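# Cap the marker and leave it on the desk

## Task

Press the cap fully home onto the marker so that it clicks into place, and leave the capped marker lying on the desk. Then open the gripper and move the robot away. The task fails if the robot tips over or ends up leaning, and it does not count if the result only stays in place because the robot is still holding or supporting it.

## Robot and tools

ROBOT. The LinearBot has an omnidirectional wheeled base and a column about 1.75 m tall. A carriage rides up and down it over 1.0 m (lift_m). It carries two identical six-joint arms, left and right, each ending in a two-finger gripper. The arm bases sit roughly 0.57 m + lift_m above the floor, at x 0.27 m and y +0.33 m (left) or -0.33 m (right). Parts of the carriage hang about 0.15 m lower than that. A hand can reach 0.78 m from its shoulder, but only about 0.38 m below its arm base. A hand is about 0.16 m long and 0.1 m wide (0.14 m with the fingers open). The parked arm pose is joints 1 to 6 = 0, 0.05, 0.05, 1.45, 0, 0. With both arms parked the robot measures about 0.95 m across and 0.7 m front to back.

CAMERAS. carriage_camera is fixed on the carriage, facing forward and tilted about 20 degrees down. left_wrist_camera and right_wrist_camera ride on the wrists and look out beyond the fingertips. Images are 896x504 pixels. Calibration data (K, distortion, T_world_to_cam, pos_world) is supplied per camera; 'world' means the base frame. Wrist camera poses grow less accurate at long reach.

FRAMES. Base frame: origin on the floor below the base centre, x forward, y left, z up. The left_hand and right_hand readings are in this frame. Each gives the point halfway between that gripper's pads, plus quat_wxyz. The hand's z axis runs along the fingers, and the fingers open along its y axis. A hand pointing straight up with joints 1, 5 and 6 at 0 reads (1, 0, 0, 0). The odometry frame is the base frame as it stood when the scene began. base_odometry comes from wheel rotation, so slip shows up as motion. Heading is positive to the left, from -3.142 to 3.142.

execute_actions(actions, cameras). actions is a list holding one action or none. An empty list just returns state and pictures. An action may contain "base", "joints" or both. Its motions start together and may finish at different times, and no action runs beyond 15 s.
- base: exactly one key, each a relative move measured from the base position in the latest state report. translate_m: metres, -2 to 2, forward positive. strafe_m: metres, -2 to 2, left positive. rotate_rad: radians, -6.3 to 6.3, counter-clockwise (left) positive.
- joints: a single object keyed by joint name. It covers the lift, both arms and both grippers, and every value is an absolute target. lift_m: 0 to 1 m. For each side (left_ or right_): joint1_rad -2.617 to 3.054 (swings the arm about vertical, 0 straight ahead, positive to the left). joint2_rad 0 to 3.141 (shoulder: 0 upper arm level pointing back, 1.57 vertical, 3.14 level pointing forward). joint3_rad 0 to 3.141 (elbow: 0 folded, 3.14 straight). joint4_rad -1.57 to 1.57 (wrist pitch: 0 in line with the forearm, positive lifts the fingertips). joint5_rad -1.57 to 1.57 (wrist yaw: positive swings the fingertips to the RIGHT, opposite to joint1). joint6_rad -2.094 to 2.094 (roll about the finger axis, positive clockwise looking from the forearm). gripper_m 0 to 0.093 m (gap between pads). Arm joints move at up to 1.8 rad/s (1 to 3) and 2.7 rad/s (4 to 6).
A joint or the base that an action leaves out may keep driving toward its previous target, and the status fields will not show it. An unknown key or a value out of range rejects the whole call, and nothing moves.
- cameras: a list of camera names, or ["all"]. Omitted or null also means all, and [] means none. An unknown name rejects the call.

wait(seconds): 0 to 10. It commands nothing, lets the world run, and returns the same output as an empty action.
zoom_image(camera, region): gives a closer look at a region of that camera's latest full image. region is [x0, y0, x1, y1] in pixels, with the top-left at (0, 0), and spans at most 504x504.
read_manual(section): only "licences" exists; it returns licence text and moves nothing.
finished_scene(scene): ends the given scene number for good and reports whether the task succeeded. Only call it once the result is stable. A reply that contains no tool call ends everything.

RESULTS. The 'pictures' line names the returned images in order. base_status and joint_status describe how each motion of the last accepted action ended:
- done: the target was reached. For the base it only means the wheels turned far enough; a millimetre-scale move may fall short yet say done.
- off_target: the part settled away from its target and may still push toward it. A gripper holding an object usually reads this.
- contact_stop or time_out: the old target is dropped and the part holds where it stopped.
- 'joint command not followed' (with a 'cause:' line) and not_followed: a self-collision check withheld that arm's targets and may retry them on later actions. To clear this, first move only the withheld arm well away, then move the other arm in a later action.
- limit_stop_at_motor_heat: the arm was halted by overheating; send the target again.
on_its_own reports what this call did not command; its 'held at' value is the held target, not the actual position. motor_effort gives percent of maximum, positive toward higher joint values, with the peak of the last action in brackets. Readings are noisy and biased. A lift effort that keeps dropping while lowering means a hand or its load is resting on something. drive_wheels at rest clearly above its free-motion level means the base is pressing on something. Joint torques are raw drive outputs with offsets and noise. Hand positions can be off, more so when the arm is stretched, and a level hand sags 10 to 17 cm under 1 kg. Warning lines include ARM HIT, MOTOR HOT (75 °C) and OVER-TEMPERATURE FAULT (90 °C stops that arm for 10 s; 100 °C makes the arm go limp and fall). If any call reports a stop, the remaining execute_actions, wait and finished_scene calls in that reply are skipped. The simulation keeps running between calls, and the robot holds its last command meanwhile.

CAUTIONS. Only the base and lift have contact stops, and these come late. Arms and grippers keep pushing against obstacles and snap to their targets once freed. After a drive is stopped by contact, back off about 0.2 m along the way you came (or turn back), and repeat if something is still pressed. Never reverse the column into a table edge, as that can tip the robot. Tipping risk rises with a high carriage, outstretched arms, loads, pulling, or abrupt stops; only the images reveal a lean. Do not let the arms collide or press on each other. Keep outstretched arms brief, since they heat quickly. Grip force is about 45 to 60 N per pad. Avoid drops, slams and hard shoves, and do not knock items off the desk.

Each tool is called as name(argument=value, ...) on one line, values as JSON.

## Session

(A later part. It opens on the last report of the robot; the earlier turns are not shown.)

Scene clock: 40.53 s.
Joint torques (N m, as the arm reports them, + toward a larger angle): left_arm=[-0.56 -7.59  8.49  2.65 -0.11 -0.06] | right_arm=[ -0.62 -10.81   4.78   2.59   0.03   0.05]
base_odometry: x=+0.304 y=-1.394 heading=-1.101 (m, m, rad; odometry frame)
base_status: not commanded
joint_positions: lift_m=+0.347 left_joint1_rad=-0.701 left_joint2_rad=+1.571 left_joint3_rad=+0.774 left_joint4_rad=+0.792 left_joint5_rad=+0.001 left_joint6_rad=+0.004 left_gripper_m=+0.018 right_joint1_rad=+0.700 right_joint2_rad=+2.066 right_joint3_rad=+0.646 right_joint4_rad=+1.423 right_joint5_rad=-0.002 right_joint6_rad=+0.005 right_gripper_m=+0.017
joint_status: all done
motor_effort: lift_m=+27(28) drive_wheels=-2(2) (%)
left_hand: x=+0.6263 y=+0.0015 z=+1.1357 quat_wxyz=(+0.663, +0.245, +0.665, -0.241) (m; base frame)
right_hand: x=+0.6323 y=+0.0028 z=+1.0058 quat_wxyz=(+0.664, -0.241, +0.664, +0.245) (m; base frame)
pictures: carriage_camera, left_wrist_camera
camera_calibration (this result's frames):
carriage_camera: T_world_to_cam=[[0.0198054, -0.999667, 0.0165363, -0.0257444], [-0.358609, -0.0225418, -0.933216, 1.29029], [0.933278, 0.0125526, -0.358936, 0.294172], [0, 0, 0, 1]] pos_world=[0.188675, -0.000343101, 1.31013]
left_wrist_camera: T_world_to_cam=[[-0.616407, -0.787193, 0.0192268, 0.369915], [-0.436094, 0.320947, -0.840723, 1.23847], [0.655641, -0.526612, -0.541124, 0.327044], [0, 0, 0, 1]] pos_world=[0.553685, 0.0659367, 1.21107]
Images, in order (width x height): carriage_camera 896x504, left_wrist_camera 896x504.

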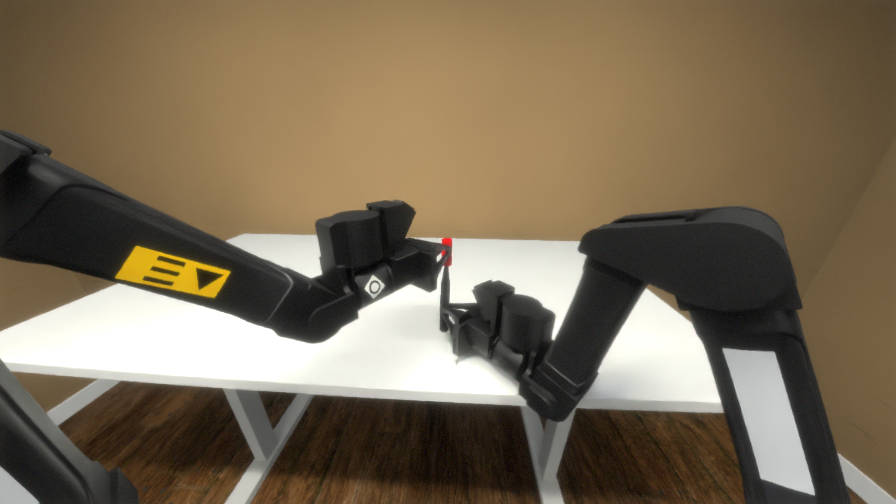

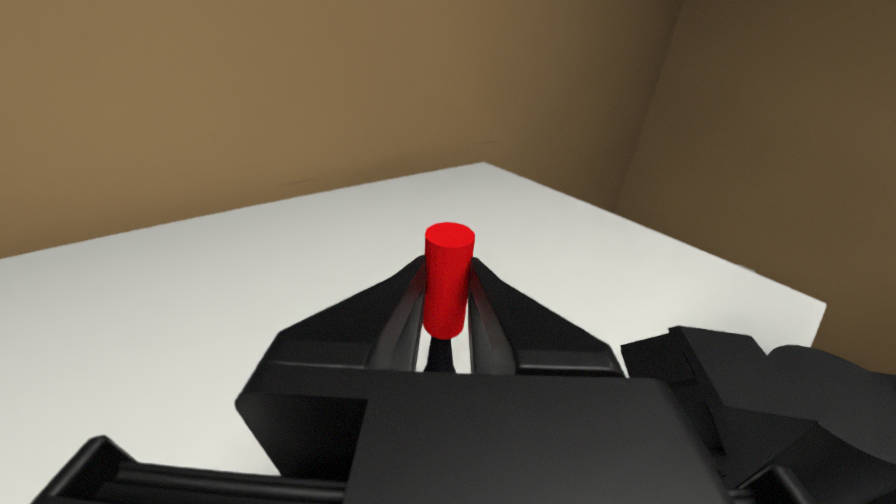

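execute_actions(actions=[{"joints":{"left_joint2_rad":1.655,"left_joint3_rad":0.705,"left_joint4_rad":0.95}}], cameras=["right_wrist_camera"])

execute_actions(actions=[{"joints":{"left_joint2_rad":1.745,"left_joint3_rad":0.63,"left_joint4_rad":0.72}}])

Scene clock: 42.50 s.
Joint torques (N m, as the arm reports them, + toward a larger angle): left_arm=[-0.52 -8.19  7.5   2.65 -0.09 -0.05] | right_arm=[ -0.59 -10.84   4.83   2.58   0.03   0.04]
base_odometry: x=+0.304 y=-1.394 heading=-1.101 (m, m, rad; odometry frame)
base_status: not commanded
joint_positions: lift_m=+0.347 left_joint1_rad=-0.701 left_joint2_rad=+1.653 left_joint3_rad=+0.712 left_joint4_rad=+0.936 left_joint5_rad=-0.001 left_joint6_rad=+0.004 left_gripper_m=+0.018 right_joint1_rad=+0.700 right_joint2_rad=+2.066 right_joint3_rad=+0.646 right_joint4_rad=+1.423 right_joint5_rad=-0.002 right_joint6_rad=+0.005 right_gripper_m=+0.017
joint_status: all done
motor_effort: lift_m=+27(27) drive_wheels=-2(1) (%)
left_hand: x=+0.6268 y=+0.0015 z=+1.1055 quat_wxyz=(+0.663, +0.244, +0.665, -0.241) (m; base frame)
right_hand: x=+0.6323 y=+0.0028 z=+1.0058 quat_wxyz=(+0.664, -0.241, +0.664, +0.245) (m; base frame)
pictures: right_wrist_camera
camera_calibration (this result's frames):
right_wrist_camera: T_world_to_cam=[[0.61978, -0.78473, -0.00848755, -0.38523], [-0.481191, -0.371457, -0.794024, 1.106], [0.619942, 0.496204, -0.607827, 0.344414], [0, 0, 0, 1]] pos_world=[0.557441, -0.0623677, 1.08427]
Images, in order (width x height): right_wrist_camera 896x504.

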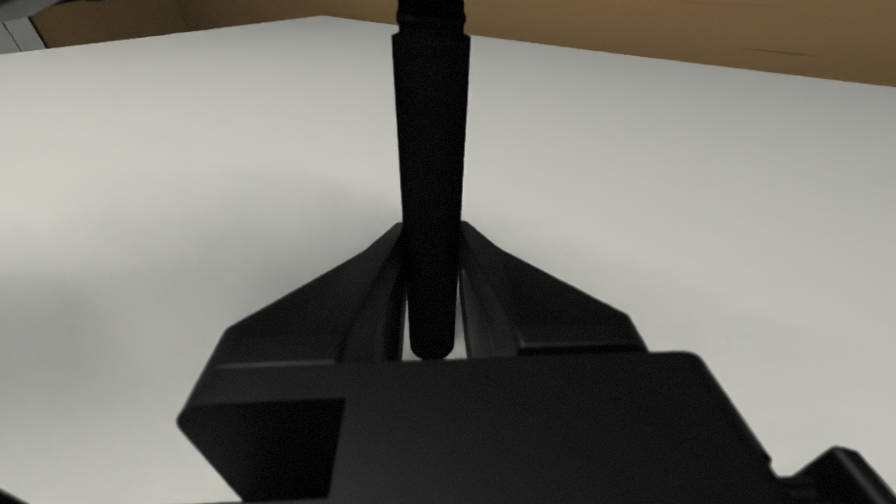

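Scene clock: 43.33 s.
Joint torques (N m, as the arm reports them, + toward a larger angle): left_arm=[-0.55 -2.83  2.58 -0.14 -0.06 -0.07] | right_arm=[ -0.61 -10.84   4.79   2.6    0.07   0.1 ]
base_odometry: x=+0.304 y=-1.394 heading=-1.101 (m, m, rad; odometry frame)
base_status: not commanded
joint_positions: lift_m=+0.347 left_joint1_rad=-0.701 left_joint2_rad=+1.676 left_joint3_rad=+0.687 left_joint4_rad=+0.966 left_joint5_rad=-0.004 left_joint6_rad=+0.003 left_gripper_m=+0.018 right_joint1_rad=+0.700 right_joint2_rad=+2.066 right_joint3_rad=+0.646 right_joint4_rad=+1.422 right_joint5_rad=-0.005 right_joint6_rad=-0.002 right_gripper_m=+0.017
joint_status: left_joint2_rad off_target (ended at +1.676, target +1.745); left_joint3_rad off_target (ended at +0.687, target +0.630); left_joint4_rad off_target (ended at +0.966, target +0.720)
motor_effort: lift_m=+27(28) drive_wheels=-2(2) (%)
left_hand: x=+0.6254 y=+0.0033 z=+1.0915 quat_wxyz=(+0.657, +0.246, +0.672, -0.238) (m; base frame)
right_hand: x=+0.6319 y=+0.0032 z=+1.0057 quat_wxyz=(+0.665, -0.245, +0.663, +0.244) (m; base frame)
pictures: carriage_camera, left_wrist_camera, right_wrist_camera
camera_calibration (this result's frames):
carriage_camera: T_world_to_cam=[[0.0198054, -0.999667, 0.0165363, -0.0257444], [-0.358609, -0.0225418, -0.933216, 1.29029], [0.933278, 0.0125526, -0.358936, 0.294171], [0, 0, 0, 1]] pos_world=[0.188675, -0.000343101, 1.31013]
left_wrist_camera: T_world_to_cam=[[-0.612533, -0.79022, 0.0188549, 0.369612], [-0.448961, 0.328178, -0.831103, 1.19785], [0.650567, -0.517543, -0.555798, 0.323775], [0, 0, 0, 1]] pos_world=[0.55355, 0.0665337, 1.16852]
right_wrist_camera: T_world_to_cam=[[0.62218, -0.782872, -0.00160657, -0.393149], [-0.476757, -0.377269, -0.793959, 1.10307], [0.620963, 0.494752, -0.607969, 0.343871], [0, 0, 0, 1]] pos_world=[0.556973, -0.0617641, 1.08422]
Images, in order (width x height): carriage_camera 896x504, left_wrist_camera 896x504, right_wrist_camera 896x504.

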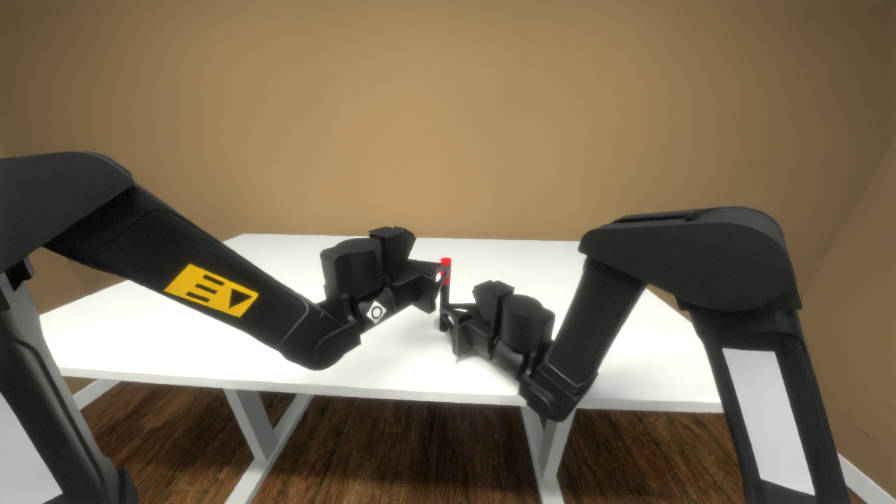

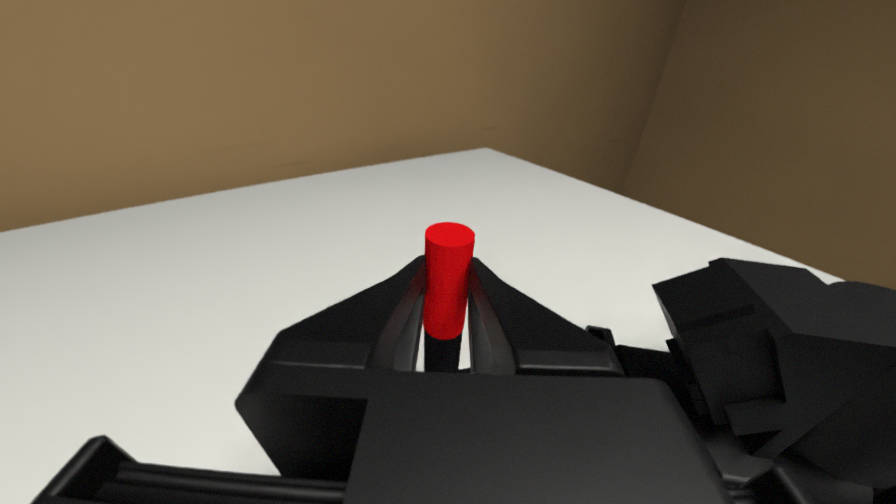

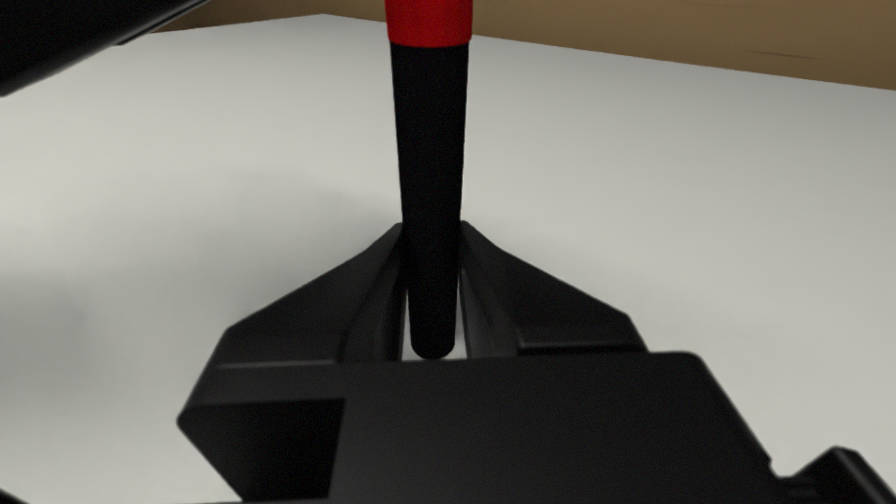

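execute_actions(actions=[{"joints":{"left_joint2_rad":1.678,"left_joint3_rad":0.688,"left_joint4_rad":0.97}}], cameras=[])

execute_actions(actions=[{"joints":{"left_gripper_m":0.05}}], cameras=[])

execute_actions(actions=[{"joints":{"right_gripper_m":0.05}}], cameras=["right_wrist_camera"])

execute_actions(actions=[{"joints":{"lift_m":0.55}}], cameras=[])

execute_actions(actions=[{"joints":{"left_joint1_rad":0,"left_joint2_rad":0.05,"left_joint3_rad":0.05,"left_joint4_rad":1.45,"right_joint1_rad":0,"right_joint2_rad":0.05,"right_joint3_rad":0.05,"right_joint4_rad":1.45},"base":{"translate_m":-0.2}}], cameras=["carriage_camera"])

Scene clock: 47.23 s.
Joint torques (N m, as the arm reports them, + toward a larger angle): left_arm=[-0.57 -8.21  7.52  2.47 -0.07 -0.04] | right_arm=[ -0.62 -10.83   4.8    2.59   0.05   0.11]
base_odometry: x=+0.304 y=-1.394 heading=-1.101 (m, m, rad; odometry frame)
base_status: not commanded
joint_positions: lift_m=+0.347 left_joint1_rad=-0.701 left_joint2_rad=+1.676 left_joint3_rad=+0.694 left_joint4_rad=+0.976 left_joint5_rad=-0.004 left_joint6_rad=+0.003 left_gripper_m=+0.018 right_joint1_rad=+0.700 right_joint2_rad=+2.066 right_joint3_rad=+0.646 right_joint4_rad=+1.422 right_joint5_rad=-0.003 right_joint6_rad=-0.002 right_gripper_m=+0.017
joint_status: all done
motor_effort: lift_m=+27(27) drive_wheels=+1(1) (%)
left_hand: x=+0.6263 y=+0.0025 z=+1.0967 quat_wxyz=(+0.663, +0.244, +0.666, -0.240) (m; base frame)
right_hand: x=+0.6321 y=+0.0030 z=+1.0057 quat_wxyz=(+0.665, -0.244, +0.663, +0.243) (m; base frame)
pictures: none
No camera images: the call's "cameras" was empty. Leave "cameras" out to get every camera's image.

Scene clock: 47.83 s.
Joint torques (N m, as the arm reports them, + toward a larger angle): left_arm=[-0.44 -8.14  7.51  2.44 -0.06 -0.06] | right_arm=[ -0.53 -10.81   4.79   2.6    0.06   0.1 ]
base_odometry: x=+0.304 y=-1.394 heading=-1.101 (m, m, rad; odometry frame)
base_status: not commanded
joint_positions: lift_m=+0.347 left_joint1_rad=-0.701 left_joint2_rad=+1.676 left_joint3_rad=+0.694 left_joint4_rad=+0.976 left_joint5_rad=-0.004 left_joint6_rad=+0.003 left_gripper_m=+0.050 right_joint1_rad=+0.700 right_joint2_rad=+2.066 right_joint3_rad=+0.646 right_joint4_rad=+1.422 right_joint5_rad=-0.003 right_joint6_rad=-0.002 right_gripper_m=+0.017
joint_status: all done
motor_effort: lift_m=+27(27) drive_wheels=+1(1) (%)
left_hand: x=+0.6263 y=+0.0025 z=+1.0967 quat_wxyz=(+0.663, +0.244, +0.666, -0.240) (m; base frame)
right_hand: x=+0.6321 y=+0.0030 z=+1.0057 quat_wxyz=(+0.665, -0.244, +0.663, +0.243) (m; base frame)
pictures: none
No camera images: the call's "cameras" was empty. Leave "cameras" out to get every camera's image.

Scene clock: 48.43 s.
Joint torques (N m, as the arm reports them, + toward a larger angle): left_arm=[-0.52 -8.1   7.5   2.44 -0.07 -0.05] | right_arm=[ -0.59 -10.87   4.83   2.6    0.05   0.11]
base_odometry: x=+0.304 y=-1.394 heading=-1.101 (m, m, rad; odometry frame)
base_status: not commanded
joint_positions: lift_m=+0.347 left_joint1_rad=-0.701 left_joint2_rad=+1.676 left_joint3_rad=+0.694 left_joint4_rad=+0.976 left_joint5_rad=-0.004 left_joint6_rad=+0.003 left_gripper_m=+0.050 right_joint1_rad=+0.700 right_joint2_rad=+2.066 right_joint3_rad=+0.646 right_joint4_rad=+1.422 right_joint5_rad=-0.003 right_joint6_rad=-0.002 right_gripper_m=+0.050
joint_status: all done
motor_effort: lift_m=+27(27) drive_wheels=+1(1) (%)
left_hand: x=+0.6263 y=+0.0025 z=+1.0967 quat_wxyz=(+0.663, +0.244, +0.666, -0.240) (m; base frame)
right_hand: x=+0.6321 y=+0.0030 z=+1.0057 quat_wxyz=(+0.665, -0.244, +0.663, +0.243) (m; base frame)
pictures: right_wrist_camera
camera_calibration (this result's frames):
right_wrist_camera: T_world_to_cam=[[0.620686, -0.784058, -0.0016106, -0.392525], [-0.477478, -0.376356, -0.793959, 1.10353], [0.621904, 0.493568, -0.607969, 0.343271], [0, 0, 0, 1]] pos_world=[0.557062, -0.0618712, 1.08422]
Images, in order (width x height): right_wrist_camera 896x504.

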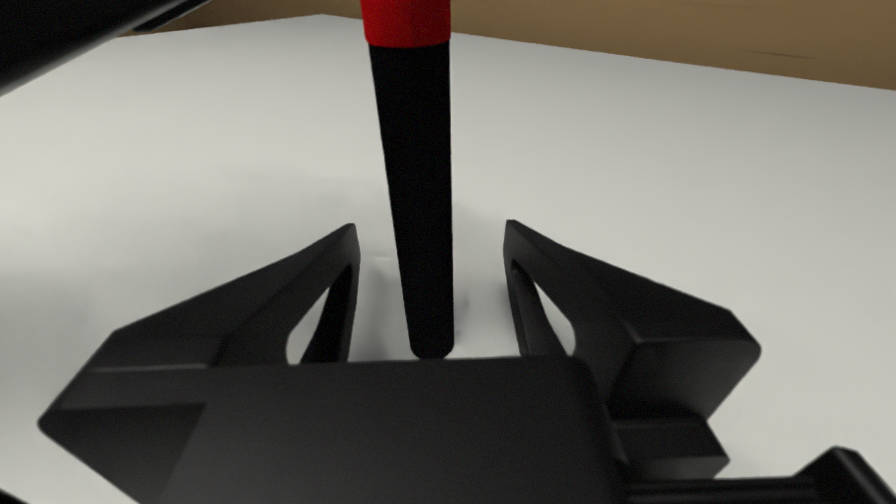

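Scene clock: 49.80 s.
Joint torques (N m, as the arm reports them, + toward a larger angle): left_arm=[-0.4  -8.09  7.42  2.43 -0.06 -0.05] | right_arm=[ -0.55 -10.94   4.77   2.58   0.06   0.11]
base_odometry: x=+0.304 y=-1.394 heading=-1.101 (m, m, rad; odometry frame)
base_status: not commanded
joint_positions: lift_m=+0.550 left_joint1_rad=-0.701 left_joint2_rad=+1.676 left_joint3_rad=+0.694 left_joint4_rad=+0.976 left_joint5_rad=-0.003 left_joint6_rad=+0.003 left_gripper_m=+0.050 right_joint1_rad=+0.700 right_joint2_rad=+2.066 right_joint3_rad=+0.646 right_joint4_rad=+1.423 right_joint5_rad=-0.003 right_joint6_rad=-0.002 right_gripper_m=+0.050
joint_status: all done
motor_effort: lift_m=+32(40) drive_wheels=+1(1) (%)
left_hand: x=+0.6263 y=+0.0024 z=+1.2993 quat_wxyz=(+0.663, +0.244, +0.666, -0.240) (m; base frame)
right_hand: x=+0.6322 y=+0.0029 z=+1.2085 quat_wxyz=(+0.665, -0.244, +0.663, +0.243) (m; base frame)
pictures: none
No camera images: the call's "cameras" was empty. Leave "cameras" out to get every camera's image.

Scene clock: 51.93 s.
Joint torques (N m, as the arm reports them, + toward a larger angle): left_arm=[ 0.08  3.39  5.78 -0.33 -0.05 -0.04] | right_arm=[-0.39  3.49  5.29 -0.15  0.02  0.11]
base_odometry: x=+0.213 y=-1.215 heading=-1.101 (m, m, rad; odometry frame)
base_status: done
joint_positions: lift_m=+0.550 left_joint1_rad=-0.007 left_joint2_rad=+0.060 left_joint3_rad=+0.063 left_joint4_rad=+1.456 left_joint5_rad=-0.004 left_joint6_rad=+0.003 left_gripper_m=+0.050 right_joint1_rad=+0.005 right_joint2_rad=+0.065 right_joint3_rad=+0.067 right_joint4_rad=+1.451 right_joint5_rad=+0.000 right_joint6_rad=-0.002 right_gripper_m=+0.050
joint_status: all done
motor_effort: lift_m=+33(32) drive_wheels=-1(9) (%)
left_hand: x=+0.2885 y=+0.3118 z=+1.5296 quat_wxyz=(+0.998, -0.001, +0.056, -0.002) (m; base frame)
right_hand: x=+0.2898 y=-0.3112 z=+1.5306 quat_wxyz=(+0.998, +0.000, +0.059, +0.002) (m; base frame)
pictures: carriage_camera
camera_calibration (this result's frames):
carriage_camera: T_world_to_cam=[[0.0198054, -0.999667, 0.0165363, -0.0290952], [-0.358609, -0.0225418, -0.933216, 1.47939], [0.933278, 0.0125526, -0.358936, 0.366904], [0, 0, 0, 1]] pos_world=[0.188675, -0.000343101, 1.51276]
Images, in order (width x height): carriage_camera 896x504.

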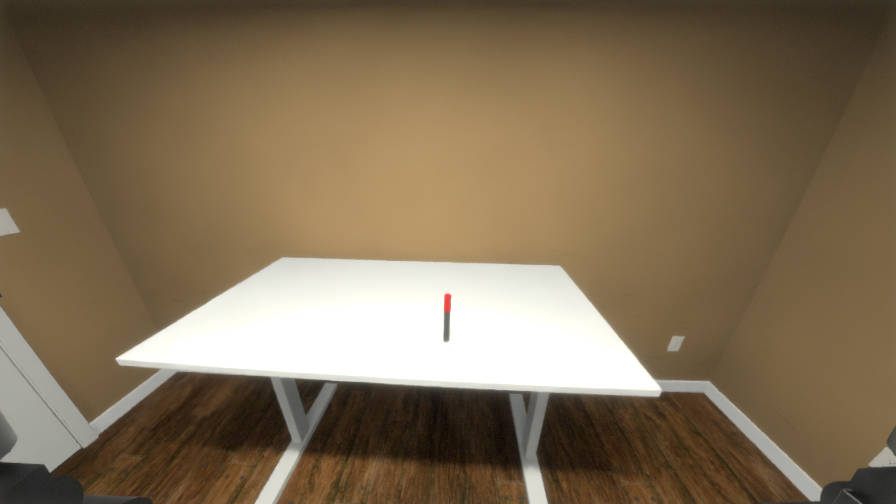

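finished_scene(scene=2)

The scene is finished: the task was done.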